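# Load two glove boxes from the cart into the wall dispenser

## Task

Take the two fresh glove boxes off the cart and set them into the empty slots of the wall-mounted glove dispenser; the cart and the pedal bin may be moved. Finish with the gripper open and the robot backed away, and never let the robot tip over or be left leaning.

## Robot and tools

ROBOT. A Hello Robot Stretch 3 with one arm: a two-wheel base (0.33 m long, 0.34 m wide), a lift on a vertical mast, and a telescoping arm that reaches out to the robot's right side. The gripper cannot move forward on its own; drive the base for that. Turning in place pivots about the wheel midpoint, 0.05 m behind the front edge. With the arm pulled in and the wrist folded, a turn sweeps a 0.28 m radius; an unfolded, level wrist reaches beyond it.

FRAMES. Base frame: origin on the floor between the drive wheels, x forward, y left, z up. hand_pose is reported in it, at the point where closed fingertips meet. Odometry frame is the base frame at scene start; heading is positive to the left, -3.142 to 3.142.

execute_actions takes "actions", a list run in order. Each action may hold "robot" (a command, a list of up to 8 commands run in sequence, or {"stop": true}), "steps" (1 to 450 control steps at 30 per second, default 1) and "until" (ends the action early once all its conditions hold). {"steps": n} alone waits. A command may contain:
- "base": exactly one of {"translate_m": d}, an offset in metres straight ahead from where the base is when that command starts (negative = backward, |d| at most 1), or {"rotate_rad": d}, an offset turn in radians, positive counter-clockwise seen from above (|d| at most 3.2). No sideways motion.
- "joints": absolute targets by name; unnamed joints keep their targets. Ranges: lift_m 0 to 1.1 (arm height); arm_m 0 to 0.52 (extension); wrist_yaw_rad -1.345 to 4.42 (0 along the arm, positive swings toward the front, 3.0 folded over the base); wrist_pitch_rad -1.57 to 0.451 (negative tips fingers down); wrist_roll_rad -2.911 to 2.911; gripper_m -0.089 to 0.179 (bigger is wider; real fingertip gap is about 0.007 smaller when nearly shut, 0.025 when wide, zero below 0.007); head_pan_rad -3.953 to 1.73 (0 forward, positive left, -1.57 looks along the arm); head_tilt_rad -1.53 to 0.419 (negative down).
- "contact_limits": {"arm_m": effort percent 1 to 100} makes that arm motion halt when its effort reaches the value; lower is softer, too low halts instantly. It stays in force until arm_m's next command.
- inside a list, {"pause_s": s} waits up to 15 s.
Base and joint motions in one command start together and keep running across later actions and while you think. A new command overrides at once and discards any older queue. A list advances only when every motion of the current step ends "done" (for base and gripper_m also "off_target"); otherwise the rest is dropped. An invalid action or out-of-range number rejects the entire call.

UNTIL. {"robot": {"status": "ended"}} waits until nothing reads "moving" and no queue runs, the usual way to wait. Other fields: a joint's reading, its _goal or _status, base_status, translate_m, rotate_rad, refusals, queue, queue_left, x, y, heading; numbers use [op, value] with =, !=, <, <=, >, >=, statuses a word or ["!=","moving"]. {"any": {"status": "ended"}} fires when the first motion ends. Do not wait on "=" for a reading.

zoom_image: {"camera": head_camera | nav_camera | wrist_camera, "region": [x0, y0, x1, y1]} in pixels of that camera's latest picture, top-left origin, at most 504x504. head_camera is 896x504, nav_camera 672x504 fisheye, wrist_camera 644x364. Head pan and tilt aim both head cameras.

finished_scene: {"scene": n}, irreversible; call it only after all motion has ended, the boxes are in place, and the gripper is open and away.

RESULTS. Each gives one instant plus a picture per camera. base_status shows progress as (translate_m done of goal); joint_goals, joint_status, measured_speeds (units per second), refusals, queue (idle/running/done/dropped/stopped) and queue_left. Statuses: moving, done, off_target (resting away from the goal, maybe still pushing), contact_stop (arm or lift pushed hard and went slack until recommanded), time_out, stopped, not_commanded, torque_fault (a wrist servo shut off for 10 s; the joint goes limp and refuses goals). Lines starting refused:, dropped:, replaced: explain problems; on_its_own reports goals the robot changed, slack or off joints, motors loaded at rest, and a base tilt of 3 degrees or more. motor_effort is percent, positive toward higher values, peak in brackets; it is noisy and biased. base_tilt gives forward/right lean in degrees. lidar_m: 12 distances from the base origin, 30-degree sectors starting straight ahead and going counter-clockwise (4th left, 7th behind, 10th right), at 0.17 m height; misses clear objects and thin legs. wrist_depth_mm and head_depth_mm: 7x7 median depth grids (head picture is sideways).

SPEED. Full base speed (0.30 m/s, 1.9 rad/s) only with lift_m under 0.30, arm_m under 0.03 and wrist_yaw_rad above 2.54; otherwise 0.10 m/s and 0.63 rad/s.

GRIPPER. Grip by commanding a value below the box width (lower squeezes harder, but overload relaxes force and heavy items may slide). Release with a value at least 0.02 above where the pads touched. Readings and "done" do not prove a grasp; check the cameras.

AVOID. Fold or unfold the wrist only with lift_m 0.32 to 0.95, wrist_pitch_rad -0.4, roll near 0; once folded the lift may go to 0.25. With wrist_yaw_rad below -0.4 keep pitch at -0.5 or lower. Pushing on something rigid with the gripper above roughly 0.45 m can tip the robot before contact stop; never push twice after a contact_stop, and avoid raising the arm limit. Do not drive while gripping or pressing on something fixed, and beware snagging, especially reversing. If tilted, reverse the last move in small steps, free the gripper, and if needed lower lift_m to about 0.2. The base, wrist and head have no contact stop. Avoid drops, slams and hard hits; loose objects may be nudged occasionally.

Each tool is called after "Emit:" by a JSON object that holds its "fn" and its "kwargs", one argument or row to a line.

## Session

Emit:
{"fn": "execute_actions", "kwargs": {
  "actions": []
}}

Scene clock: 0.00 s.
robot.base_odometry: x=+0.000 y=+0.000 heading=+0.000 (m, m, rad; robot's odometry frame)
robot.turned_by_wheels: +0.000 (rad since the last result)
robot.turned_by_imu: +0.000 (rad since the last result)
robot.base_tilt: forward=-2.2 right=-2.2 (deg)
robot.lidar_m: 1.38 1.41 1.81 1.93 1.97 1.89 1.78 1.50 2.33 2.36 2.41 2.12
robot.head_depth_mm: 1922 2008 1986 1965 1976 1980 1941 / 1917 1656 1650 1956 1975 1345 1348 / 1930 1642 1639 1686 1628 1333 1331 / 1944 1626 1624 1944 1627 1324 1326 / 1886 1613 1618 1910 1911 1311 1313 / 1894 1610 1599 1907 1894 1311 1300 / 1909 1594 1593 1893 1899 1299 1292
robot.base_status: not_commanded
robot.joint_positions: lift_m=+0.331 arm_m=-0.002 wrist_yaw_rad=+2.878 wrist_pitch_rad=-0.637 wrist_roll_rad=+0.001 gripper_m=+0.037 head_pan_rad=+0.003 head_tilt_rad=+0.003
robot.joint_goals: lift_m=+0.331 arm_m=-0.002 wrist_yaw_rad=+2.878 wrist_pitch_rad=-0.637 wrist_roll_rad=+0.001 gripper_m=+0.037 head_pan_rad=+0.003 head_tilt_rad=+0.003
robot.joint_status: lift_m=not_commanded arm_m=not_commanded wrist_yaw_rad=not_commanded wrist_pitch_rad=not_commanded wrist_roll_rad=not_commanded gripper_m=not_commanded head_pan_rad=not_commanded head_tilt_rad=not_commanded
robot.measured_speeds: translate_m=+0.000 rotate_rad=+0.000 lift_m=+0.000 arm_m=+0.000 wrist_yaw_rad=+0.000 wrist_pitch_rad=+0.000 wrist_roll_rad=+0.000 head_pan_rad=+0.000 head_tilt_rad=+0.000
robot: refusals=0 queue=idle queue_left=0
robot.motor_effort: left_wheel=+0 right_wheel=+0 lift_m=+21 arm_m=+1 wrist_yaw_rad=+0 wrist_pitch_rad=+4 wrist_roll_rad=+0 gripper_m=+0 head_pan_rad=+0 head_tilt_rad=+2 (%)
robot.hand_pose: x=+0.0287 y=+0.0423 z=+0.2980 quat_wxyz=(+0.308, +0.695, +0.131, +0.637) (m; robot's base frame)
robot.wrist_depth_mm: - - - - - - - / - 907 910 909 903 910 908 / 714 738 743 747 745 749 739 / 624 - 629 627 636 627 629 / 540 532 561 558 554 541 554 / 493 - - 481 493 483 481 / - - - 431 431 429 433
pictures: head_camera (sideways: a quarter turn clockwise sets it upright), nav_camera (sideways: a quarter turn counterclockwise sets it upright), wrist_camera
camera_calibration (this result's frames):
head_camera: T_world_to_cam=[[0.0225953, -0.045828, -0.998694, 1.32369], [-0.00479532, 0.998932, -0.0459475, 0.0623774], [0.999733, 0.00582725, 0.0223514, -0.077314], [0, 0, 0, 1]] pos_world=[0.0476832, -0.0011979, 1.32656]
nav_camera: T_world_to_cam=[[0.0463257, -0.0305732, 0.998458, -1.2581], [0.0317295, -0.998982, -0.0320614, 0.0973238], [0.998422, 0.0331659, -0.0453085, 0.00248672], [0, 0, 0, 1]] pos_world=[0.0527114, 0.0586783, 1.25939]
wrist_camera: T_world_to_cam=[[0.961275, -0.274933, 0.019045, -0.023925], [-0.187755, -0.703919, -0.685016, 0.272751], [0.201739, 0.654913, -0.728279, 0.353874], [0, 0, 0, 1]] pos_world=[0.00281839, -0.0463402, 0.445014]
Images, in order (width x height): head_camera 896x504, nav_camera 672x504, wrist_camera 644x364.

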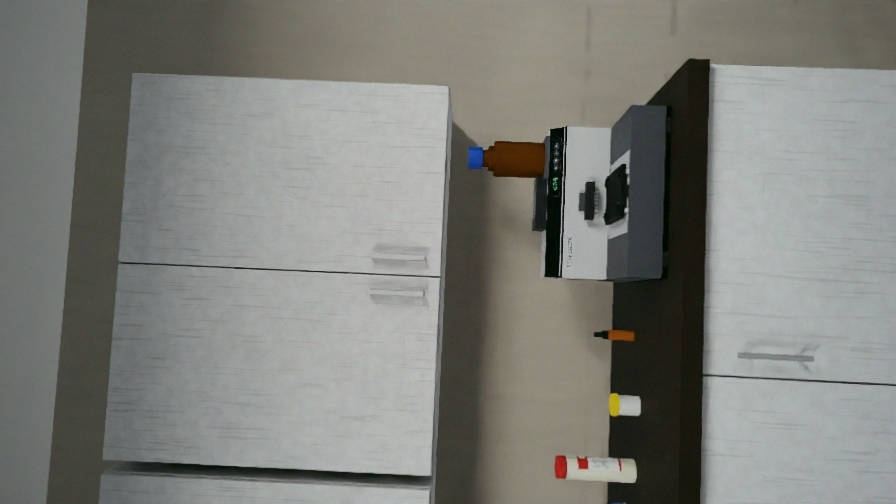

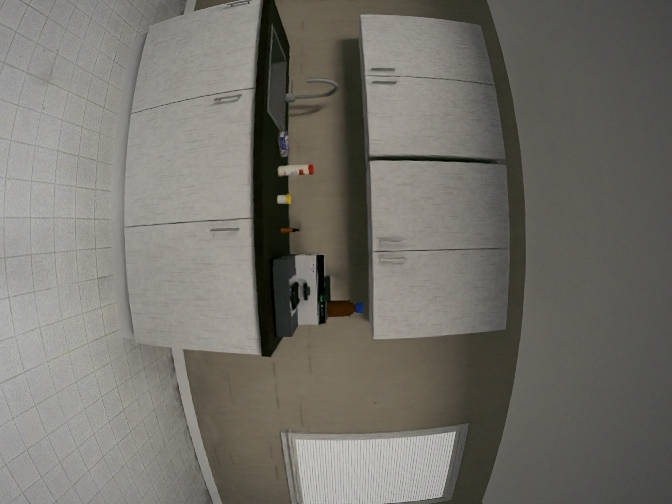

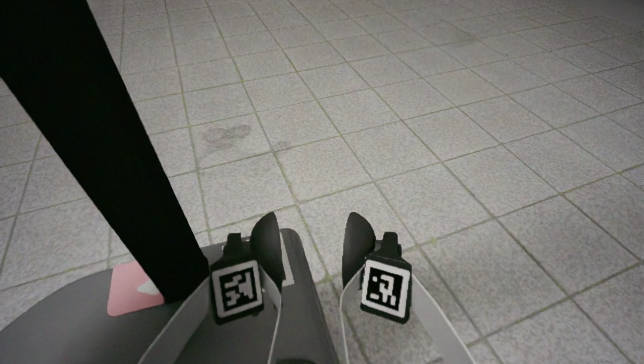

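Emit:
{"fn": "execute_actions", "kwargs": {
  "actions": [
    {"robot":{"joints":{"head_pan_rad":-2.6,"head_tilt_rad":-0.4,"lift_m":0.27}},"steps":200,"until":{"robot":{"status":"ended"}}}
  ]
}}

Scene clock: 2.00 s.
robot.base_odometry: x=+0.000 y=+0.000 heading=+0.000 (m, m, rad; robot's odometry frame)
robot.turned_by_wheels: +0.000 (rad since the last result)
robot.turned_by_imu: -0.001 (rad since the last result)
robot.base_tilt: forward=-2.2 right=-2.2 (deg)
robot.lidar_m: 1.38 1.41 1.82 1.93 1.97 1.89 1.78 1.50 2.34 2.36 2.41 2.12
robot.head_depth_mm: 1537 1613 1709 1794 1909 1866 1510 / 1593 1675 1786 1890 2006 1862 1500 / 1665 1770 1856 1939 2085 1841 1487 / 1758 1858 1973 1718 1949 1818 1475 / 1835 1983 2051 1972 2073 1815 1470 / 1935 2079 2222 2384 2288 1822 1485 / 2056 2199 2353 2578 2346 1820 1461
robot.base_status: not_commanded
robot.joint_positions: lift_m=+0.270 arm_m=-0.002 wrist_yaw_rad=+2.878 wrist_pitch_rad=-0.637 wrist_roll_rad=+0.001 gripper_m=+0.037 head_pan_rad=-2.593 head_tilt_rad=-0.395
robot.joint_goals: lift_m=+0.270 arm_m=-0.002 wrist_yaw_rad=+2.878 wrist_pitch_rad=-0.637 wrist_roll_rad=+0.001 gripper_m=+0.037 head_pan_rad=-2.600 head_tilt_rad=-0.400
robot.joint_status: lift_m=done arm_m=not_commanded wrist_yaw_rad=not_commanded wrist_pitch_rad=not_commanded wrist_roll_rad=not_commanded gripper_m=not_commanded head_pan_rad=done head_tilt_rad=done
robot.measured_speeds: translate_m=+0.000 rotate_rad=+0.000 lift_m=+0.000 arm_m=+0.000 wrist_yaw_rad=+0.000 wrist_pitch_rad=+0.000 wrist_roll_rad=+0.000 head_pan_rad=+0.000 head_tilt_rad=+0.000
robot: refusals=0 queue=done queue_left=0
robot.motor_effort: left_wheel=+0(1) right_wheel=+0(1) lift_m=+14(22) arm_m=+0(0) wrist_yaw_rad=+0(1) wrist_pitch_rad=+5(4) wrist_roll_rad=+0(0) gripper_m=+1(0) head_pan_rad=-5(59) head_tilt_rad=-4(35) (%)
robot.hand_pose: x=+0.0287 y=+0.0423 z=+0.2374 quat_wxyz=(+0.308, +0.695, +0.131, +0.637) (m; robot's base frame)
robot.wrist_depth_mm: - - 1000 991 - 999 - / - 787 770 774 788 789 791 / 615 638 641 646 642 638 645 / 540 - 547 545 544 544 546 / 480 - - 480 479 472 470 / - - - - 426 414 416 / - - - 373 372 373 370
pictures: head_camera (sideways: a quarter turn clockwise sets it upright), nav_camera (sideways: a quarter turn counterclockwise sets it upright), wrist_camera
camera_calibration (this result's frames):
head_camera: T_world_to_cam=[[0.28886, 0.23042, -0.929229, 1.23113], [0.538146, -0.841831, -0.0414598, 0.0532], [-0.791807, -0.488085, -0.367171, 0.440638], [0, 0, 0, 1]] pos_world=[-0.0353525, -0.0238219, 1.308]
nav_camera: T_world_to_cam=[[-0.382775, -0.198093, 0.902354, -1.12986], [-0.533573, 0.844765, -0.0408889, 0.112246], [-0.754177, -0.497123, -0.429052, 0.512644], [0, 0, 0, 1]] pos_world=[0.0140334, -0.0637914, 1.24408]
wrist_camera: T_world_to_cam=[[0.961275, -0.274931, 0.0190464, -0.0227726], [-0.187771, -0.70398, -0.684948, 0.231255], [0.201722, 0.654847, -0.728343, 0.309813], [0, 0, 0, 1]] pos_world=[0.00281777, -0.0463424, 0.384482]
Images, in order (width x height): head_camera 896x504, nav_camera 672x504, wrist_camera 644x364.

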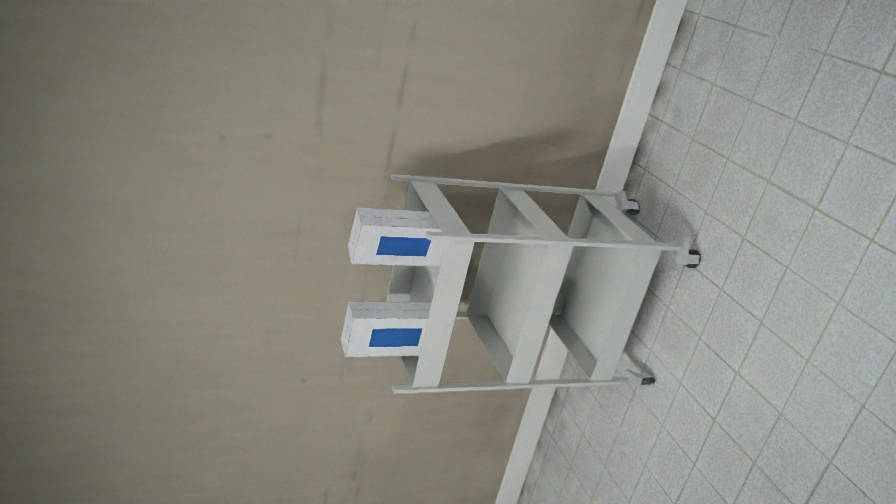

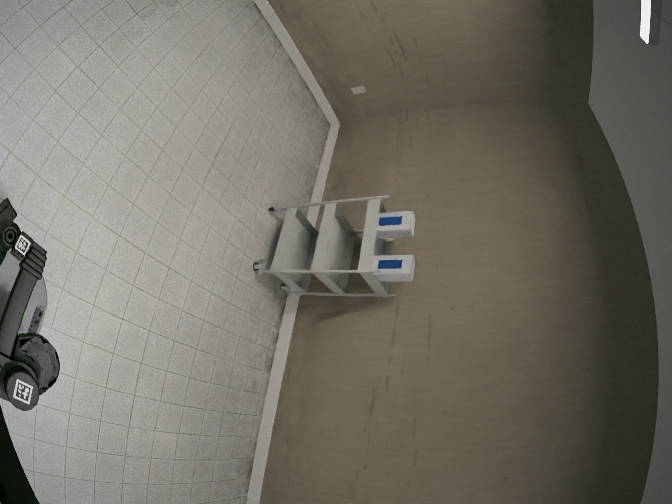

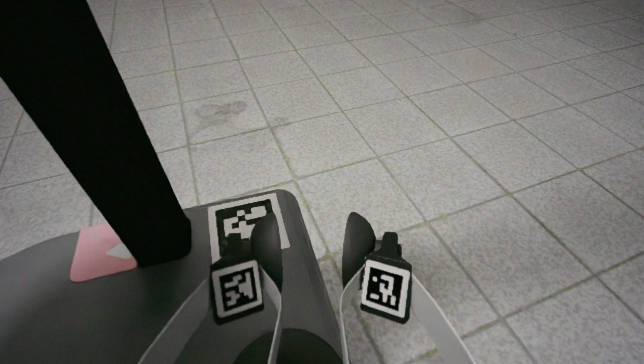

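Emit:
{"fn": "execute_actions", "kwargs": {
  "actions": [
    {"robot":[{"base":{"rotate_rad":-2.29},"joints":{"head_pan_rad":-1.57,"head_tilt_rad":-0.7}},{"base":{"translate_m":1.0}},{"base":{"rotate_rad":0.84},"joints":{"lift_m":0.4,"wrist_pitch_rad":-0.4}},{"joints":{"lift_m":0.9}},{"joints":{"wrist_yaw_rad":0,"gripper_m":0.179}},{"joints":{"wrist_pitch_rad":0}}],"steps":450,"until":{"robot":{"status":"ended"}}},
    {"steps":300,"until":{"robot":{"status":"ended"}}}
  ]
}}

Scene clock: 21.10 s.
robot.base_odometry: x=-0.659 y=-0.752 heading=-1.450 (m, m, rad; robot's odometry frame)
robot.turned_by_wheels: -1.450 (rad since the last result)
robot.turned_by_imu: -1.424 (rad since the last result)
robot.base_tilt: forward=-2.2 right=-2.2 (deg)
robot.lidar_m: 1.66 1.75 2.48 2.11 2.20 2.70 2.64 1.45 1.09 0.64 0.68 1.60
robot.head_depth_mm: 897 994 1112 1248 1471 - - / 900 998 1121 1285 1482 - - / 912 1000 1109 1236 - - - / 916 1012 847 907 1093 1270 1248 / 921 1023 1113 985 1129 1263 1219 / 923 1028 1106 862 1123 1260 1222 / 936 1045 803 846 1123 1284 1216
robot.base_status: done (rotate_rad +0.8399 of +0.8400)
robot.joint_positions: lift_m=+0.900 arm_m=-0.002 wrist_yaw_rad=+0.003 wrist_pitch_rad=-0.024 wrist_roll_rad=+0.001 gripper_m=+0.179 head_pan_rad=-1.577 head_tilt_rad=-0.692
robot.joint_goals: lift_m=+0.900 arm_m=-0.002 wrist_yaw_rad=+0.000 wrist_pitch_rad=+0.000 wrist_roll_rad=+0.001 gripper_m=+0.179 head_pan_rad=-1.570 head_tilt_rad=-0.700
robot.joint_status: lift_m=done arm_m=not_commanded wrist_yaw_rad=done wrist_pitch_rad=done wrist_roll_rad=not_commanded gripper_m=done head_pan_rad=done head_tilt_rad=done
robot.measured_speeds: translate_m=+0.000 rotate_rad=+0.000 lift_m=+0.000 arm_m=+0.000 wrist_yaw_rad=+0.000 wrist_pitch_rad=+0.000 wrist_roll_rad=+0.000 head_pan_rad=+0.000 head_tilt_rad=+0.000
robot: refusals=0 queue=done queue_left=0
robot.motor_effort: left_wheel=-2(9) right_wheel=+2(7) lift_m=+28(29) arm_m=-1(0) wrist_yaw_rad=-2(1) wrist_pitch_rad=+8(8) wrist_roll_rad=+0(0) gripper_m=+0(85) head_pan_rad=+4(59) head_tilt_rad=-5(33) (%)
robot.hand_pose: x=-0.0207 y=-0.3984 z=+1.0081 quat_wxyz=(+0.707, +0.010, -0.707, -0.008) (m; robot's base frame)
robot.wrist_depth_mm: 806 802 797 789 785 767 773 / 818 812 818 817 808 798 801 / 848 843 844 825 827 826 828 / 888 873 868 856 853 861 844 / 900 532 891 881 869 873 864 / 929 507 761 593 910 905 888 / 570 527 620 603 913 938 914
pictures: head_camera (sideways: a quarter turn clockwise sets it upright), nav_camera (sideways: a quarter turn counterclockwise sets it upright), wrist_camera
camera_calibration (this result's frames):
head_camera: T_world_to_cam=[[-0.04212, 0.622738, -0.781296, 1.04022], [0.999112, 0.0251554, -0.0338122, 0.0404171], [-0.00140229, -0.782026, -0.623244, 0.769004], [0, 0, 0, 1]] pos_world=[0.00451134, -0.0474222, 1.29337]
nav_camera: T_world_to_cam=[[-0.0347702, -0.6749, 0.737089, -0.916509], [-0.999052, 0.0041324, -0.0433438, 0.118265], [0.0262068, -0.737897, -0.674404, 0.827091], [0, 0, 0, 1]] pos_world=[0.0646098, -0.00873306, 1.23847]
wrist_camera: T_world_to_cam=[[-0.999778, 0.0198493, 0.00712002, -0.0222334], [-0.00296514, 0.201961, -0.979389, 1.10116], [-0.0208782, -0.979192, -0.201857, -0.0166447], [0, 0, 0, 1]] pos_world=[-0.0193108, -0.238249, 1.07527]
Images, in order (width x height): head_camera 896x504, nav_camera 672x504, wrist_camera 644x364.

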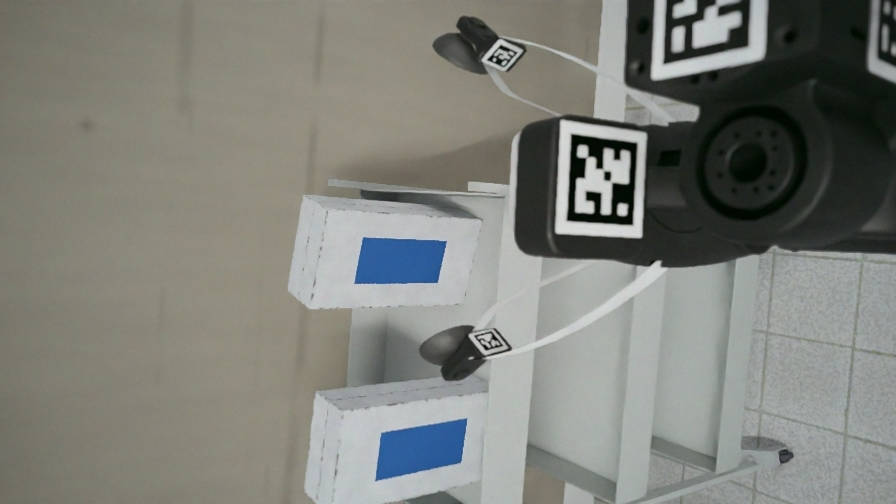

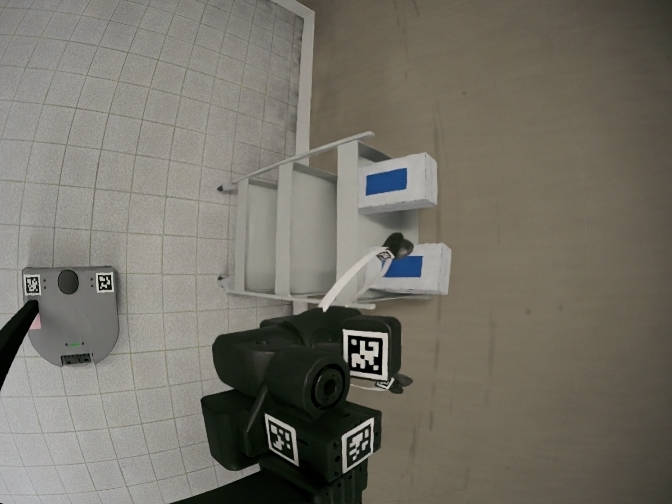

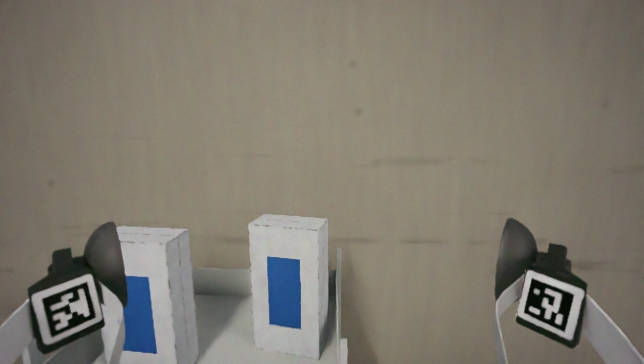

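Emit:
{"fn": "execute_actions", "kwargs": {
  "actions": [
    {"robot":[{"base":{"translate_m":0.05},"joints":{"lift_m":0.765}},{"joints":{"arm_m":0.3,"head_tilt_rad":-0.5}}],"steps":450,"until":{"robot":{"status":"ended"}}}
  ]
}}

Scene clock: 26.90 s.
robot.base_odometry: x=-0.653 y=-0.802 heading=-1.450 (m, m, rad; robot's odometry frame)
robot.turned_by_wheels: +0.000 (rad since the last result)
robot.turned_by_imu: -0.002 (rad since the last result)
robot.base_tilt: forward=-2.2 right=-2.2 (deg)
robot.lidar_m: 1.62 1.70 2.41 2.11 2.20 2.75 2.69 1.45 1.10 0.64 0.68 1.60
robot.head_depth_mm: 885 953 1032 1135 1246 1372 - / 889 959 1039 1136 1224 - 1363 / 894 964 1050 1106 - 1070 1168 / 904 969 1053 893 934 1075 1143 / 908 977 1069 1144 966 1069 1134 / 917 984 1077 1127 828 1062 1153 / 918 994 1082 1156 881 1087 1128
robot.base_status: done (translate_m +0.0500 of +0.0500)
robot.joint_positions: lift_m=+0.765 arm_m=+0.300 wrist_yaw_rad=+0.001 wrist_pitch_rad=-0.022 wrist_roll_rad=+0.001 gripper_m=+0.179 head_pan_rad=-1.577 head_tilt_rad=-0.507
robot.joint_goals: lift_m=+0.765 arm_m=+0.300 wrist_yaw_rad=+0.000 wrist_pitch_rad=+0.000 wrist_roll_rad=+0.001 gripper_m=+0.179 head_pan_rad=-1.570 head_tilt_rad=-0.500
robot.joint_status: lift_m=done arm_m=done wrist_yaw_rad=done wrist_pitch_rad=done wrist_roll_rad=not_commanded gripper_m=done head_pan_rad=done head_tilt_rad=done
robot.measured_speeds: translate_m=+0.000 rotate_rad=+0.000 lift_m=+0.000 arm_m=+0.000 wrist_yaw_rad=+0.000 wrist_pitch_rad=+0.000 wrist_roll_rad=+0.000 head_pan_rad=+0.000 head_tilt_rad=+0.000
robot: refusals=0 queue=done queue_left=0
robot.motor_effort: left_wheel=-2(5) right_wheel=+1(5) lift_m=+14(28) arm_m=+3(5) wrist_yaw_rad=-1(2) wrist_pitch_rad=+8(8) wrist_roll_rad=+0(0) gripper_m=+1(1) head_pan_rad=+4(4) head_tilt_rad=+4(26) (%)
robot.hand_pose: x=-0.0211 y=-0.7003 z=+0.8744 quat_wxyz=(+0.707, +0.009, -0.707, -0.008) (m; robot's base frame)
robot.wrist_depth_mm: 508 508 504 501 497 491 489 / 524 522 518 515 508 510 507 / 535 529 530 533 532 522 517 / 387 550 545 242 539 537 532 / 214 567 556 243 550 553 549 / - 485 475 250 568 572 569 / - 437 400 258 584 589 590
pictures: head_camera (sideways: a quarter turn clockwise sets it upright), nav_camera (sideways: a quarter turn counterclockwise sets it upright), wrist_camera
camera_calibration (this result's frames):
head_camera: T_world_to_cam=[[-0.043056, 0.468797, -0.882256, 1.17187], [0.999071, 0.0184321, -0.0389626, 0.0471315], [-0.00200371, -0.883114, -0.469155, 0.568531], [0, 0, 0, 1]] pos_world=[0.00450742, -0.0481587, 1.30245]
nav_camera: T_world_to_cam=[[-0.0338772, -0.528179, 0.848457, -1.06169], [-0.9991, -0.00380001, -0.0422576, 0.116861], [0.0255437, -0.849125, -0.527574, 0.636083], [0, 0, 0, 1]] pos_world=[0.0645407, -0.0202059, 1.24132]
wrist_camera: T_world_to_cam=[[-0.999748, 0.0212837, 0.00708166, -0.0146143], [-0.00267519, 0.200321, -0.979727, 1.03034], [-0.0222708, -0.979499, -0.200213, -0.34092], [0, 0, 0, 1]] pos_world=[-0.0194468, -0.540018, 0.941297]
Images, in order (width x height): head_camera 896x504, nav_camera 672x504, wrist_camera 644x364.

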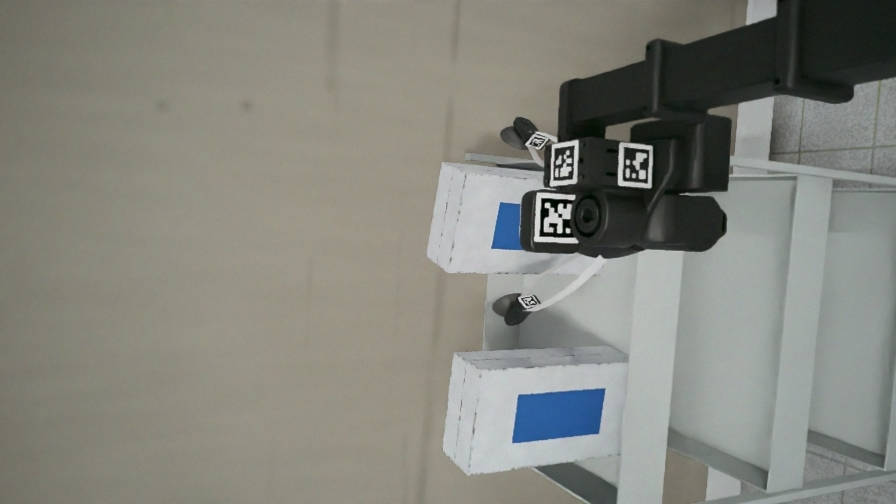

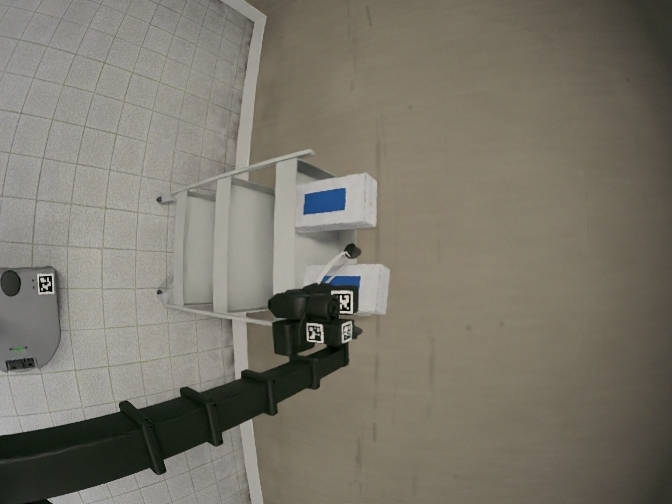

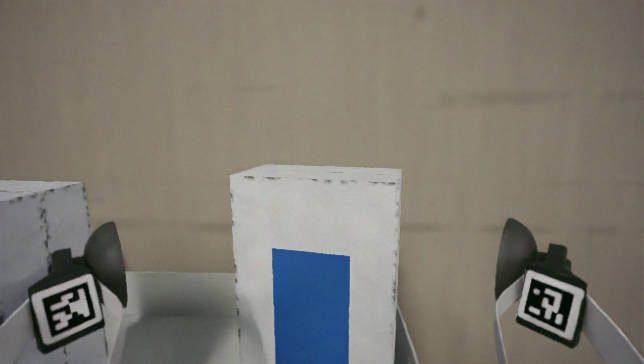

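Emit:
{"fn": "execute_actions", "kwargs": {
  "actions": [
    {"robot":[{"base":{"translate_m":0.047},"joints":{"wrist_yaw_rad":-0.2}},{"joints":{"arm_m":0.40}}],"steps":450,"until":{"robot":{"status":"ended"}}}
  ]
}}

Scene clock: 31.27 s.
robot.base_odometry: x=-0.647 y=-0.849 heading=-1.450 (m, m, rad; robot's odometry frame)
robot.turned_by_wheels: +0.000 (rad since the last result)
robot.turned_by_imu: -0.001 (rad since the last result)
robot.base_tilt: forward=-2.2 right=-2.2 (deg)
robot.lidar_m: 1.56 1.65 2.34 2.11 2.20 2.80 2.73 1.46 1.10 0.65 0.69 1.60
robot.head_depth_mm: 880 957 1035 1130 1247 1370 - / 889 965 1042 1123 - 832 1344 / 897 969 1053 1103 - 1040 1017 / 902 973 1061 1143 1009 1070 1140 / 914 986 1072 1134 852 1068 1135 / 916 988 1084 838 836 1073 1153 / 921 999 1083 1202 1268 1442 1288
robot.base_status: done (translate_m +0.0470 of +0.0470)
robot.joint_positions: lift_m=+0.765 arm_m=+0.400 wrist_yaw_rad=-0.198 wrist_pitch_rad=-0.022 wrist_roll_rad=+0.001 gripper_m=+0.179 head_pan_rad=-1.577 head_tilt_rad=-0.507
robot.joint_goals: lift_m=+0.765 arm_m=+0.400 wrist_yaw_rad=-0.200 wrist_pitch_rad=+0.000 wrist_roll_rad=+0.001 gripper_m=+0.179 head_pan_rad=-1.570 head_tilt_rad=-0.500
robot.joint_status: lift_m=done arm_m=done wrist_yaw_rad=done wrist_pitch_rad=done wrist_roll_rad=not_commanded gripper_m=done head_pan_rad=done head_tilt_rad=done
robot.measured_speeds: translate_m=+0.000 rotate_rad=+0.000 lift_m=+0.000 arm_m=+0.000 wrist_yaw_rad=+0.000 wrist_pitch_rad=+0.000 wrist_roll_rad=+0.000 head_pan_rad=+0.000 head_tilt_rad=+0.000
robot: refusals=0 queue=done queue_left=0
robot.motor_effort: left_wheel=-2(3) right_wheel=+1(5) lift_m=+13(13) arm_m=+3(3) wrist_yaw_rad=-1(3) wrist_pitch_rad=+8(7) wrist_roll_rad=+0(0) gripper_m=+1(1) head_pan_rad=+5(4) head_tilt_rad=+4(4) (%)
robot.hand_pose: x=-0.0718 y=-0.7953 z=+0.8744 quat_wxyz=(+0.703, -0.062, -0.704, -0.078) (m; robot's base frame)
robot.wrist_depth_mm: 365 382 395 415 432 453 484 / 370 388 405 426 445 473 498 / 383 398 417 437 465 486 515 / 391 408 425 442 472 502 533 / 403 418 147 144 142 518 552 / 408 430 150 148 146 529 583 / 336 350 156 153 151 554 598
pictures: head_camera (sideways: a quarter turn clockwise sets it upright), nav_camera (sideways: a quarter turn counterclockwise sets it upright), wrist_camera
camera_calibration (this result's frames):
head_camera: T_world_to_cam=[[-0.0430563, 0.468748, -0.882282, 1.1719], [0.999071, 0.0184301, -0.038964, 0.0471332], [-0.00200376, -0.88314, -0.469106, 0.568468], [0, 0, 0, 1]] pos_world=[0.00450743, -0.0481587, 1.30246]
nav_camera: T_world_to_cam=[[-0.0338769, -0.528132, 0.848486, -1.06173], [-0.9991, -0.00380244, -0.0422571, 0.11686], [0.0255437, -0.849154, -0.527528, 0.636023], [0, 0, 0, 1]] pos_world=[0.0645406, -0.0202092, 1.24132]
wrist_camera: T_world_to_cam=[[-0.975698, 0.219004, 0.00708177, 0.0957063], [0.0370796, 0.196876, -0.979727, 1.04934], [-0.215959, -0.955655, -0.200212, -0.430027], [0, 0, 0, 1]] pos_world=[-0.0383969, -0.638509, 0.941297]
Images, in order (width x height): head_camera 896x504, nav_camera 672x504, wrist_camera 644x364.

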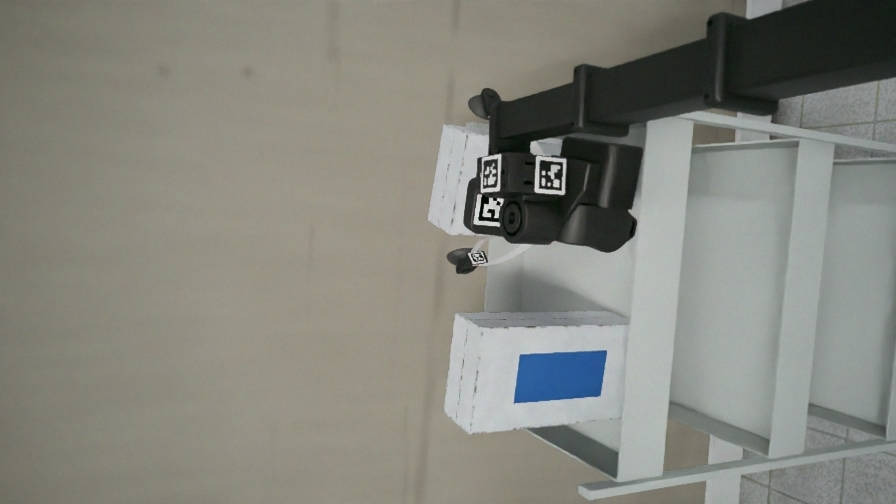

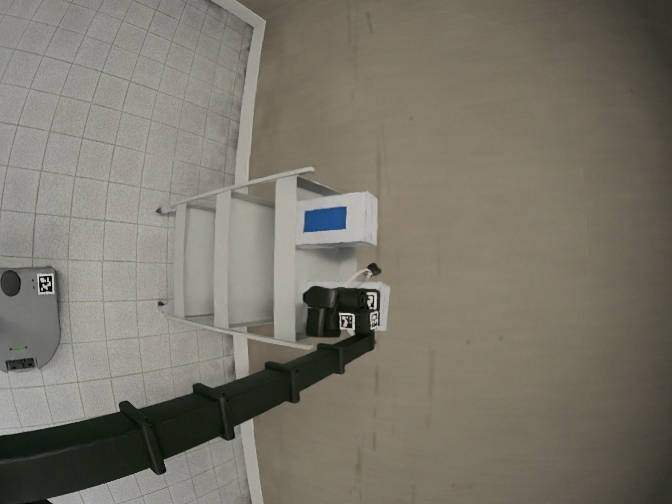

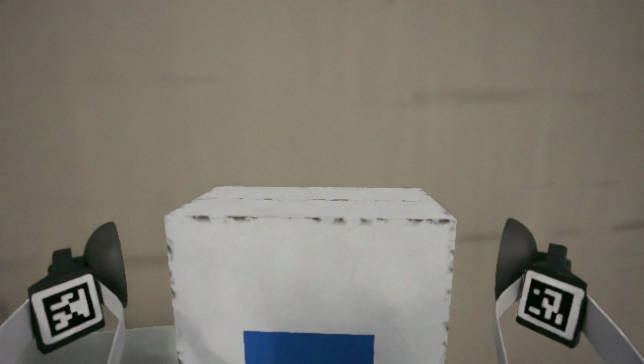

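Emit:
{"fn": "execute_actions", "kwargs": {
  "actions": [
    {"robot":[{"base":{"translate_m":-0.007},"joints":{"arm_m":0.435}},{"joints":{"gripper_m":0.065}},{"pause_s":0.5}],"steps":200,"until":{"robot":{"status":"ended"}}},
    {"robot":{"joints":{"lift_m":0.98,"wrist_pitch_rad":0.16}},"steps":200,"until":{"robot":{"status":"ended"}}},
    {"robot":{"joints":{"arm_m":0.0,"wrist_yaw_rad":0.0,"head_pan_rad":-0.6,"head_tilt_rad":-0.5}},"steps":200,"until":{"robot":{"status":"ended"}}}
  ]
}}

Scene clock: 42.10 s.
robot.base_odometry: x=-0.648 y=-0.842 heading=-1.450 (m, m, rad; robot's odometry frame)
robot.turned_by_wheels: +0.000 (rad since the last result)
robot.turned_by_imu: -0.003 (rad since the last result)
robot.base_tilt: forward=-2.2 right=-2.2 (deg)
robot.lidar_m: 1.57 1.65 2.35 2.11 2.19 2.79 2.72 1.45 1.10 0.65 0.69 1.60
robot.head_depth_mm: 1256 1312 1376 1441 1527 1569 1369 / 1403 1476 1557 1650 1759 1647 1372 / 1566 1692 1795 1923 1982 1654 1357 / 1550 1679 1853 2010 2056 1651 1358 / 1478 1599 1721 1887 1950 1625 1357 / 1396 1514 1625 1778 1904 1630 1353 / 1331 1439 1535 1679 1832 1628 1341
robot.base_status: done (translate_m -0.0070 of -0.0070)
robot.joint_positions: lift_m=+0.979 arm_m=+0.000 wrist_yaw_rad=-0.001 wrist_pitch_rad=+0.082 wrist_roll_rad=+0.001 gripper_m=+0.069 head_pan_rad=-0.607 head_tilt_rad=-0.507
robot.joint_goals: lift_m=+0.980 arm_m=+0.000 wrist_yaw_rad=+0.000 wrist_pitch_rad=+0.160 wrist_roll_rad=+0.001 gripper_m=+0.068 head_pan_rad=-0.600 head_tilt_rad=-0.500
robot.joint_status: lift_m=done arm_m=done wrist_yaw_rad=done wrist_pitch_rad=off_target wrist_roll_rad=not_commanded gripper_m=done head_pan_rad=done head_tilt_rad=done
robot.measured_speeds: translate_m=+0.000 rotate_rad=+0.000 lift_m=+0.000 arm_m=+0.000 wrist_yaw_rad=+0.000 wrist_pitch_rad=+0.000 wrist_roll_rad=+0.000 head_pan_rad=+0.000 head_tilt_rad=+0.000
robot: refusals=0 queue=done queue_left=0
robot.motor_effort: left_wheel=-1(5) right_wheel=+1(3) lift_m=+31(33) arm_m=-3(2) wrist_yaw_rad=+0(7) wrist_pitch_rad=+25(31) wrist_roll_rad=+0(0) gripper_m=-20(94) head_pan_rad=+4(58) head_tilt_rad=+3(3) (%)
robot.hand_pose: x=-0.0218 y=-0.4027 z=+1.1152 quat_wxyz=(+0.707, -0.029, -0.706, +0.028) (m; robot's base frame)
robot.wrist_depth_mm: 834 819 829 817 822 821 808 / 846 853 841 843 825 820 816 / 856 850 844 849 844 819 844 / 869 868 852 855 839 852 835 / 875 870 131 128 126 852 846 / 881 134 132 129 127 862 854 / 911 900 133 130 128 884 867
pictures: head_camera (sideways: a quarter turn clockwise sets it upright), nav_camera (sideways: a quarter turn counterclockwise sets it upright), wrist_camera
camera_calibration (this result's frames):
head_camera: T_world_to_cam=[[-0.410922, 0.229499, -0.882312, 1.17418], [0.549703, 0.834451, -0.0389655, 0.0498764], [0.727303, -0.501021, -0.46905, 0.563946], [0, 0, 0, 1]] pos_world=[0.0449207, -0.0285438, 1.30246]
nav_camera: T_world_to_cam=[[0.416403, -0.326531, 0.84852, -1.06452], [-0.56178, -0.826207, -0.0422565, 0.114192], [0.714851, -0.459086, -0.527474, 0.631748], [0, 0, 0, 1]] pos_world=[0.0558157, 0.0367726, 1.24132]
wrist_camera: T_world_to_cam=[[-0.999688, 0.0245393, 0.00467454, -0.0193335], [-0.00227182, 0.0970422, -0.995278, 1.18238], [-0.0248771, -0.994978, -0.0969561, -0.122693], [0, 0, 0, 1]] pos_world=[-0.0196935, -0.236344, 1.16499]
Images, in order (width x height): head_camera 896x504, nav_camera 672x504, wrist_camera 644x364.

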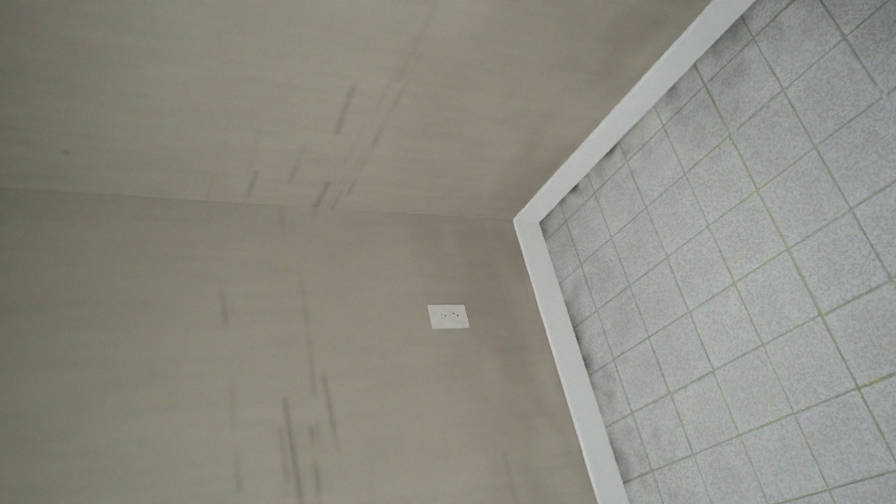

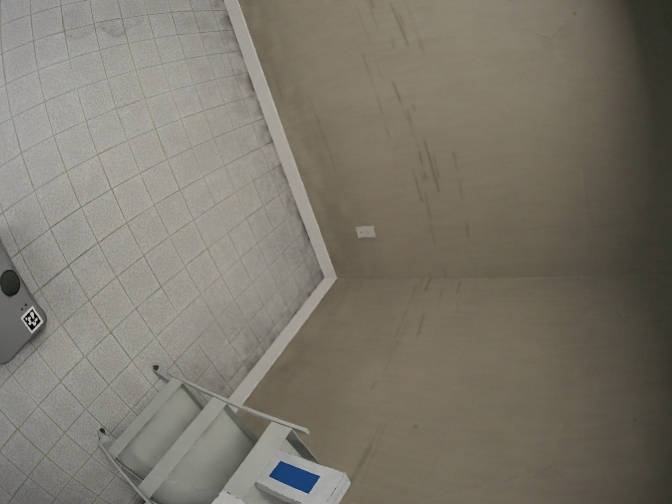

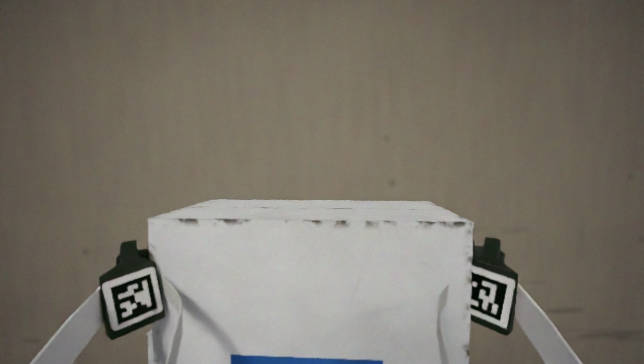

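Emit:
{"fn": "execute_actions", "kwargs": {
  "actions": [
    {"robot":[{"base":{"translate_m":0.80}},{"base":{"rotate_rad":1.48},"joints":{"head_pan_rad":-0.7,"head_tilt_rad":-0.5}}],"steps":450,"until":{"robot":{"status":"ended"}}}
  ]
}}

Scene clock: 54.70 s.
robot.base_odometry: x=-0.551 y=-1.636 heading=+0.030 (m, m, rad; robot's odometry frame)
robot.turned_by_wheels: +1.480 (rad since the last result)
robot.turned_by_imu: +1.453 (rad since the last result)
robot.base_tilt: forward=-2.2 right=-2.2 (deg)
robot.lidar_m: 2.59 2.33 2.78 3.52 1.03 0.83 1.11 1.14 0.82 0.78 0.80 1.06
robot.head_depth_mm: 763 809 855 910 971 1047 1120 / 837 882 937 998 1085 1166 1266 / 915 975 1017 1011 1218 1333 1348 / 1008 1086 1181 1239 1413 1512 1366 / 1130 1229 1333 1465 1649 1628 1352 / 1280 1413 1555 1742 1892 1620 1351 / 1486 1658 1884 2154 2035 1610 1352
robot.base_status: done (rotate_rad +1.4799 of +1.4800)
robot.joint_positions: lift_m=+0.979 arm_m=+0.000 wrist_yaw_rad=-0.001 wrist_pitch_rad=+0.082 wrist_roll_rad=+0.001 gripper_m=+0.069 head_pan_rad=-0.693 head_tilt_rad=-0.507
robot.joint_goals: lift_m=+0.980 arm_m=+0.000 wrist_yaw_rad=+0.000 wrist_pitch_rad=+0.160 wrist_roll_rad=+0.001 gripper_m=+0.068 head_pan_rad=-0.700 head_tilt_rad=-0.500
robot.joint_status: lift_m=done arm_m=done wrist_yaw_rad=done wrist_pitch_rad=off_target wrist_roll_rad=not_commanded gripper_m=done head_pan_rad=done head_tilt_rad=done
robot.measured_speeds: translate_m=+0.000 rotate_rad=+0.000 lift_m=+0.000 arm_m=+0.000 wrist_yaw_rad=+0.000 wrist_pitch_rad=+0.000 wrist_roll_rad=+0.000 head_pan_rad=+0.000 head_tilt_rad=+0.000
robot: refusals=0 queue=done queue_left=0
robot.motor_effort: left_wheel=-2(6) right_wheel=+2(6) lift_m=+31(31) arm_m=-3(3) wrist_yaw_rad=+0(1) wrist_pitch_rad=+25(26) wrist_roll_rad=+0(0) gripper_m=-19(20) head_pan_rad=-5(20) head_tilt_rad=+4(4) (%)
robot.hand_pose: x=-0.0216 y=-0.4027 z=+1.1152 quat_wxyz=(+0.707, -0.029, -0.706, +0.029) (m; robot's base frame)
robot.wrist_depth_mm: 500 509 518 530 539 552 563 / 512 518 523 534 548 559 568 / 514 523 529 542 557 567 581 / 518 532 536 548 563 573 589 / 523 527 131 128 126 582 595 / 532 134 131 129 127 593 602 / 537 550 133 130 128 595 612
pictures: head_camera (sideways: a quarter turn clockwise sets it upright), nav_camera (sideways: a quarter turn counterclockwise sets it upright), wrist_camera
camera_calibration (this result's frames):
head_camera: T_world_to_cam=[[-0.389698, 0.263926, -0.882314, 1.17406], [0.619312, 0.784177, -0.0389657, 0.049452], [0.681607, -0.561613, -0.469045, 0.564219], [0, 0, 0, 1]] pos_world=[0.0423268, -0.0317712, 1.30246]
nav_camera: T_world_to_cam=[[0.386829, -0.361071, 0.848523, -1.06435], [-0.630636, -0.774927, -0.0422564, 0.114612], [0.672801, -0.518763, -0.527469, 0.631998], [0, 0, 0, 1]] pos_world=[0.0587893, 0.0323685, 1.24132]
wrist_camera: T_world_to_cam=[[-0.999704, 0.0238815, 0.00467073, -0.0194253], [-0.00233189, 0.0970405, -0.995278, 1.18238], [-0.024222, -0.994994, -0.0969561, -0.12268], [0, 0, 0, 1]] pos_world=[-0.0196339, -0.236341, 1.16499]
Images, in order (width x height): head_camera 896x504, nav_camera 672x504, wrist_camera 644x364.

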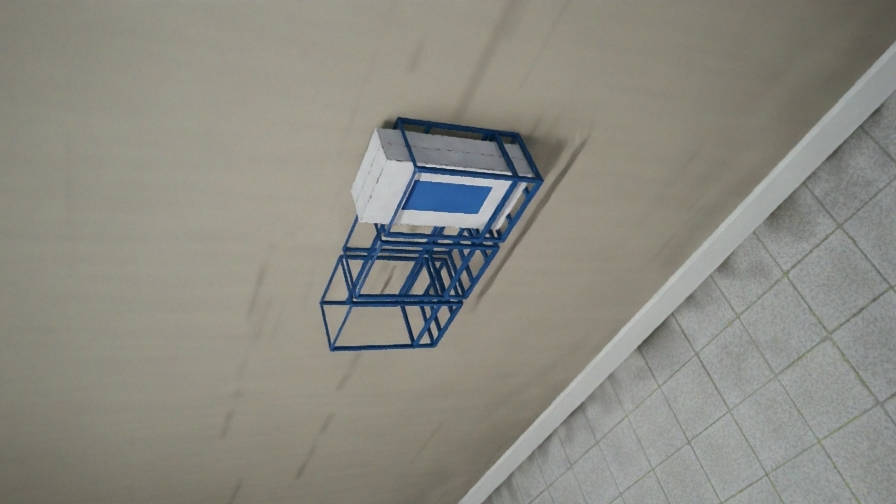

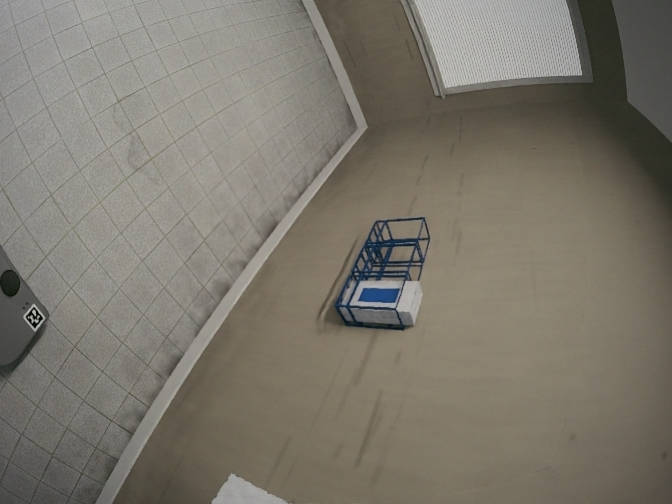

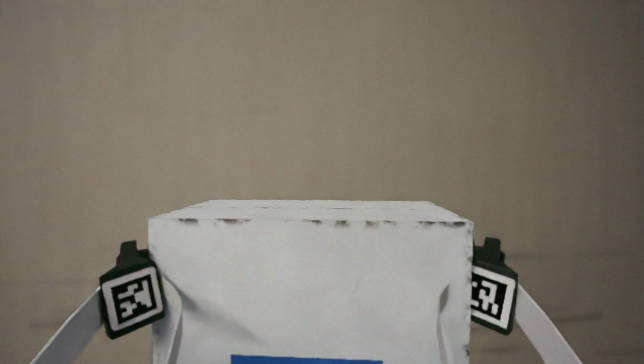

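Emit:
{"fn": "execute_actions", "kwargs": {
  "actions": [
    {"robot":[{"base":{"translate_m":0.89},"joints":{"lift_m":1.04,"head_pan_rad":-1.57,"head_tilt_rad":-0.6}},{"joints":{"arm_m":0.30}}],"steps":450,"until":{"robot":{"status":"ended"}}},
    {"steps":100,"until":{"robot":{"status":"ended"}}}
  ]
}}

Scene clock: 68.47 s.
robot.base_odometry: x=+0.338 y=-1.609 heading=+0.030 (m, m, rad; robot's odometry frame)
robot.turned_by_wheels: +0.000 (rad since the last result)
robot.turned_by_imu: -0.003 (rad since the last result)
robot.base_tilt: forward=-2.2 right=-2.2 (deg)
robot.lidar_m: 1.77 1.69 1.64 3.54 2.96 1.65 1.76 1.10 0.78 0.74 0.76 1.00
robot.head_depth_mm: 593 667 747 726 834 1076 1226 / 594 - 754 734 819 1081 1236 / 601 - 670 815 916 1076 1235 / 608 613 668 790 900 1081 1223 / 609 663 735 817 918 1080 1221 / 607 666 736 811 919 1075 1227 / 609 667 735 826 936 1078 1210
robot.base_status: done (translate_m +0.8900 of +0.8900)
robot.joint_positions: lift_m=+1.039 arm_m=+0.300 wrist_yaw_rad=-0.001 wrist_pitch_rad=+0.082 wrist_roll_rad=+0.001 gripper_m=+0.069 head_pan_rad=-1.563 head_tilt_rad=-0.593
robot.joint_goals: lift_m=+1.040 arm_m=+0.300 wrist_yaw_rad=+0.000 wrist_pitch_rad=+0.160 wrist_roll_rad=+0.001 gripper_m=+0.068 head_pan_rad=-1.570 head_tilt_rad=-0.600
robot.joint_status: lift_m=done arm_m=done wrist_yaw_rad=done wrist_pitch_rad=off_target wrist_roll_rad=not_commanded gripper_m=done head_pan_rad=done head_tilt_rad=done
robot.measured_speeds: translate_m=+0.000 rotate_rad=+0.000 lift_m=+0.000 arm_m=+0.000 wrist_yaw_rad=+0.000 wrist_pitch_rad=+0.000 wrist_roll_rad=+0.000 head_pan_rad=+0.000 head_tilt_rad=+0.000
robot: refusals=0 queue=done queue_left=0
robot.motor_effort: left_wheel=-2(3) right_wheel=+2(5) lift_m=+30(33) arm_m=+3(1) wrist_yaw_rad=+1(0) wrist_pitch_rad=+25(25) wrist_roll_rad=+0(0) gripper_m=-20(19) head_pan_rad=-5(59) head_tilt_rad=-6(19) (%)
robot.hand_pose: x=-0.0216 y=-0.7020 z=+1.1752 quat_wxyz=(+0.707, -0.029, -0.706, +0.029) (m; robot's base frame)
robot.wrist_depth_mm: 186 188 192 196 200 203 207 / 188 190 195 198 202 206 210 / 190 193 197 201 205 209 214 / 192 196 198 203 207 212 217 / 195 196 131 128 126 215 220 / 197 134 131 129 127 218 222 / 199 203 133 130 128 221 226
pictures: head_camera (sideways: a quarter turn clockwise sets it upright), nav_camera (sideways: a quarter turn counterclockwise sets it upright), wrist_camera
camera_calibration (this result's frames):
head_camera: T_world_to_cam=[[-0.0500328, 0.541646, -0.839117, 1.11565], [0.9987, 0.0353401, -0.0367362, 0.044231], [0.00975647, -0.839864, -0.54271, 0.664164], [0, 0, 0, 1]] pos_world=[0.0051659, -0.0480441, 1.29824]
nav_camera: T_world_to_cam=[[-0.0261039, -0.598977, 0.80034, -0.999007], [-0.998982, -0.0138413, -0.0429416, 0.117746], [0.0367988, -0.800646, -0.598006, 0.727647], [0, 0, 0, 1]] pos_world=[0.0647717, -0.0141653, 1.23974]
wrist_camera: T_world_to_cam=[[-0.999704, 0.0238814, 0.00466996, -0.0125572], [-0.00233188, 0.0970102, -0.995281, 1.27114], [-0.0242218, -0.994997, -0.0969258, -0.414689], [0, 0, 0, 1]] pos_world=[-0.0196339, -0.535628, 1.22501]
Images, in order (width x height): head_camera 896x504, nav_camera 672x504, wrist_camera 644x364.

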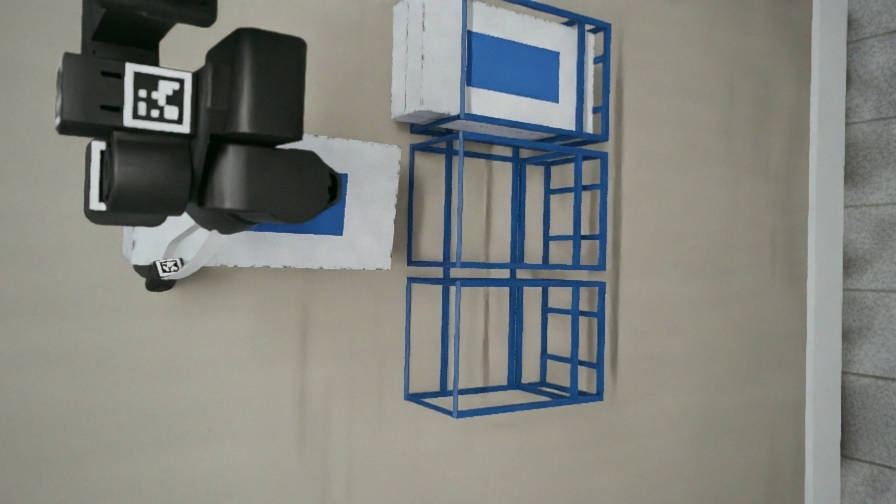

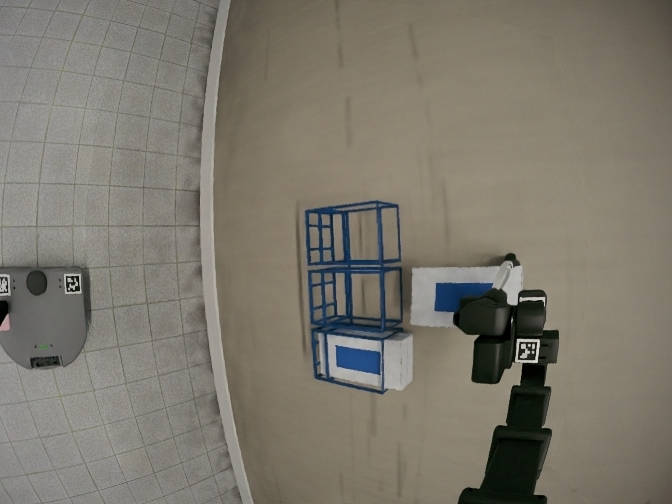

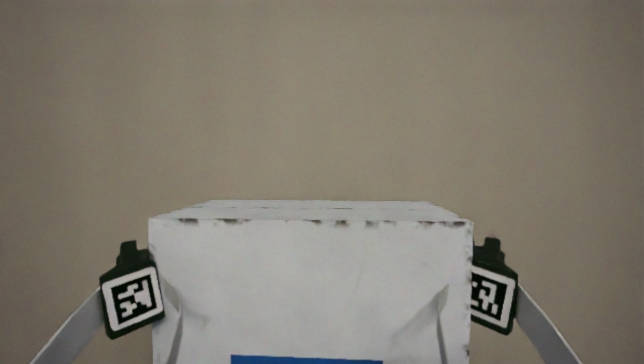

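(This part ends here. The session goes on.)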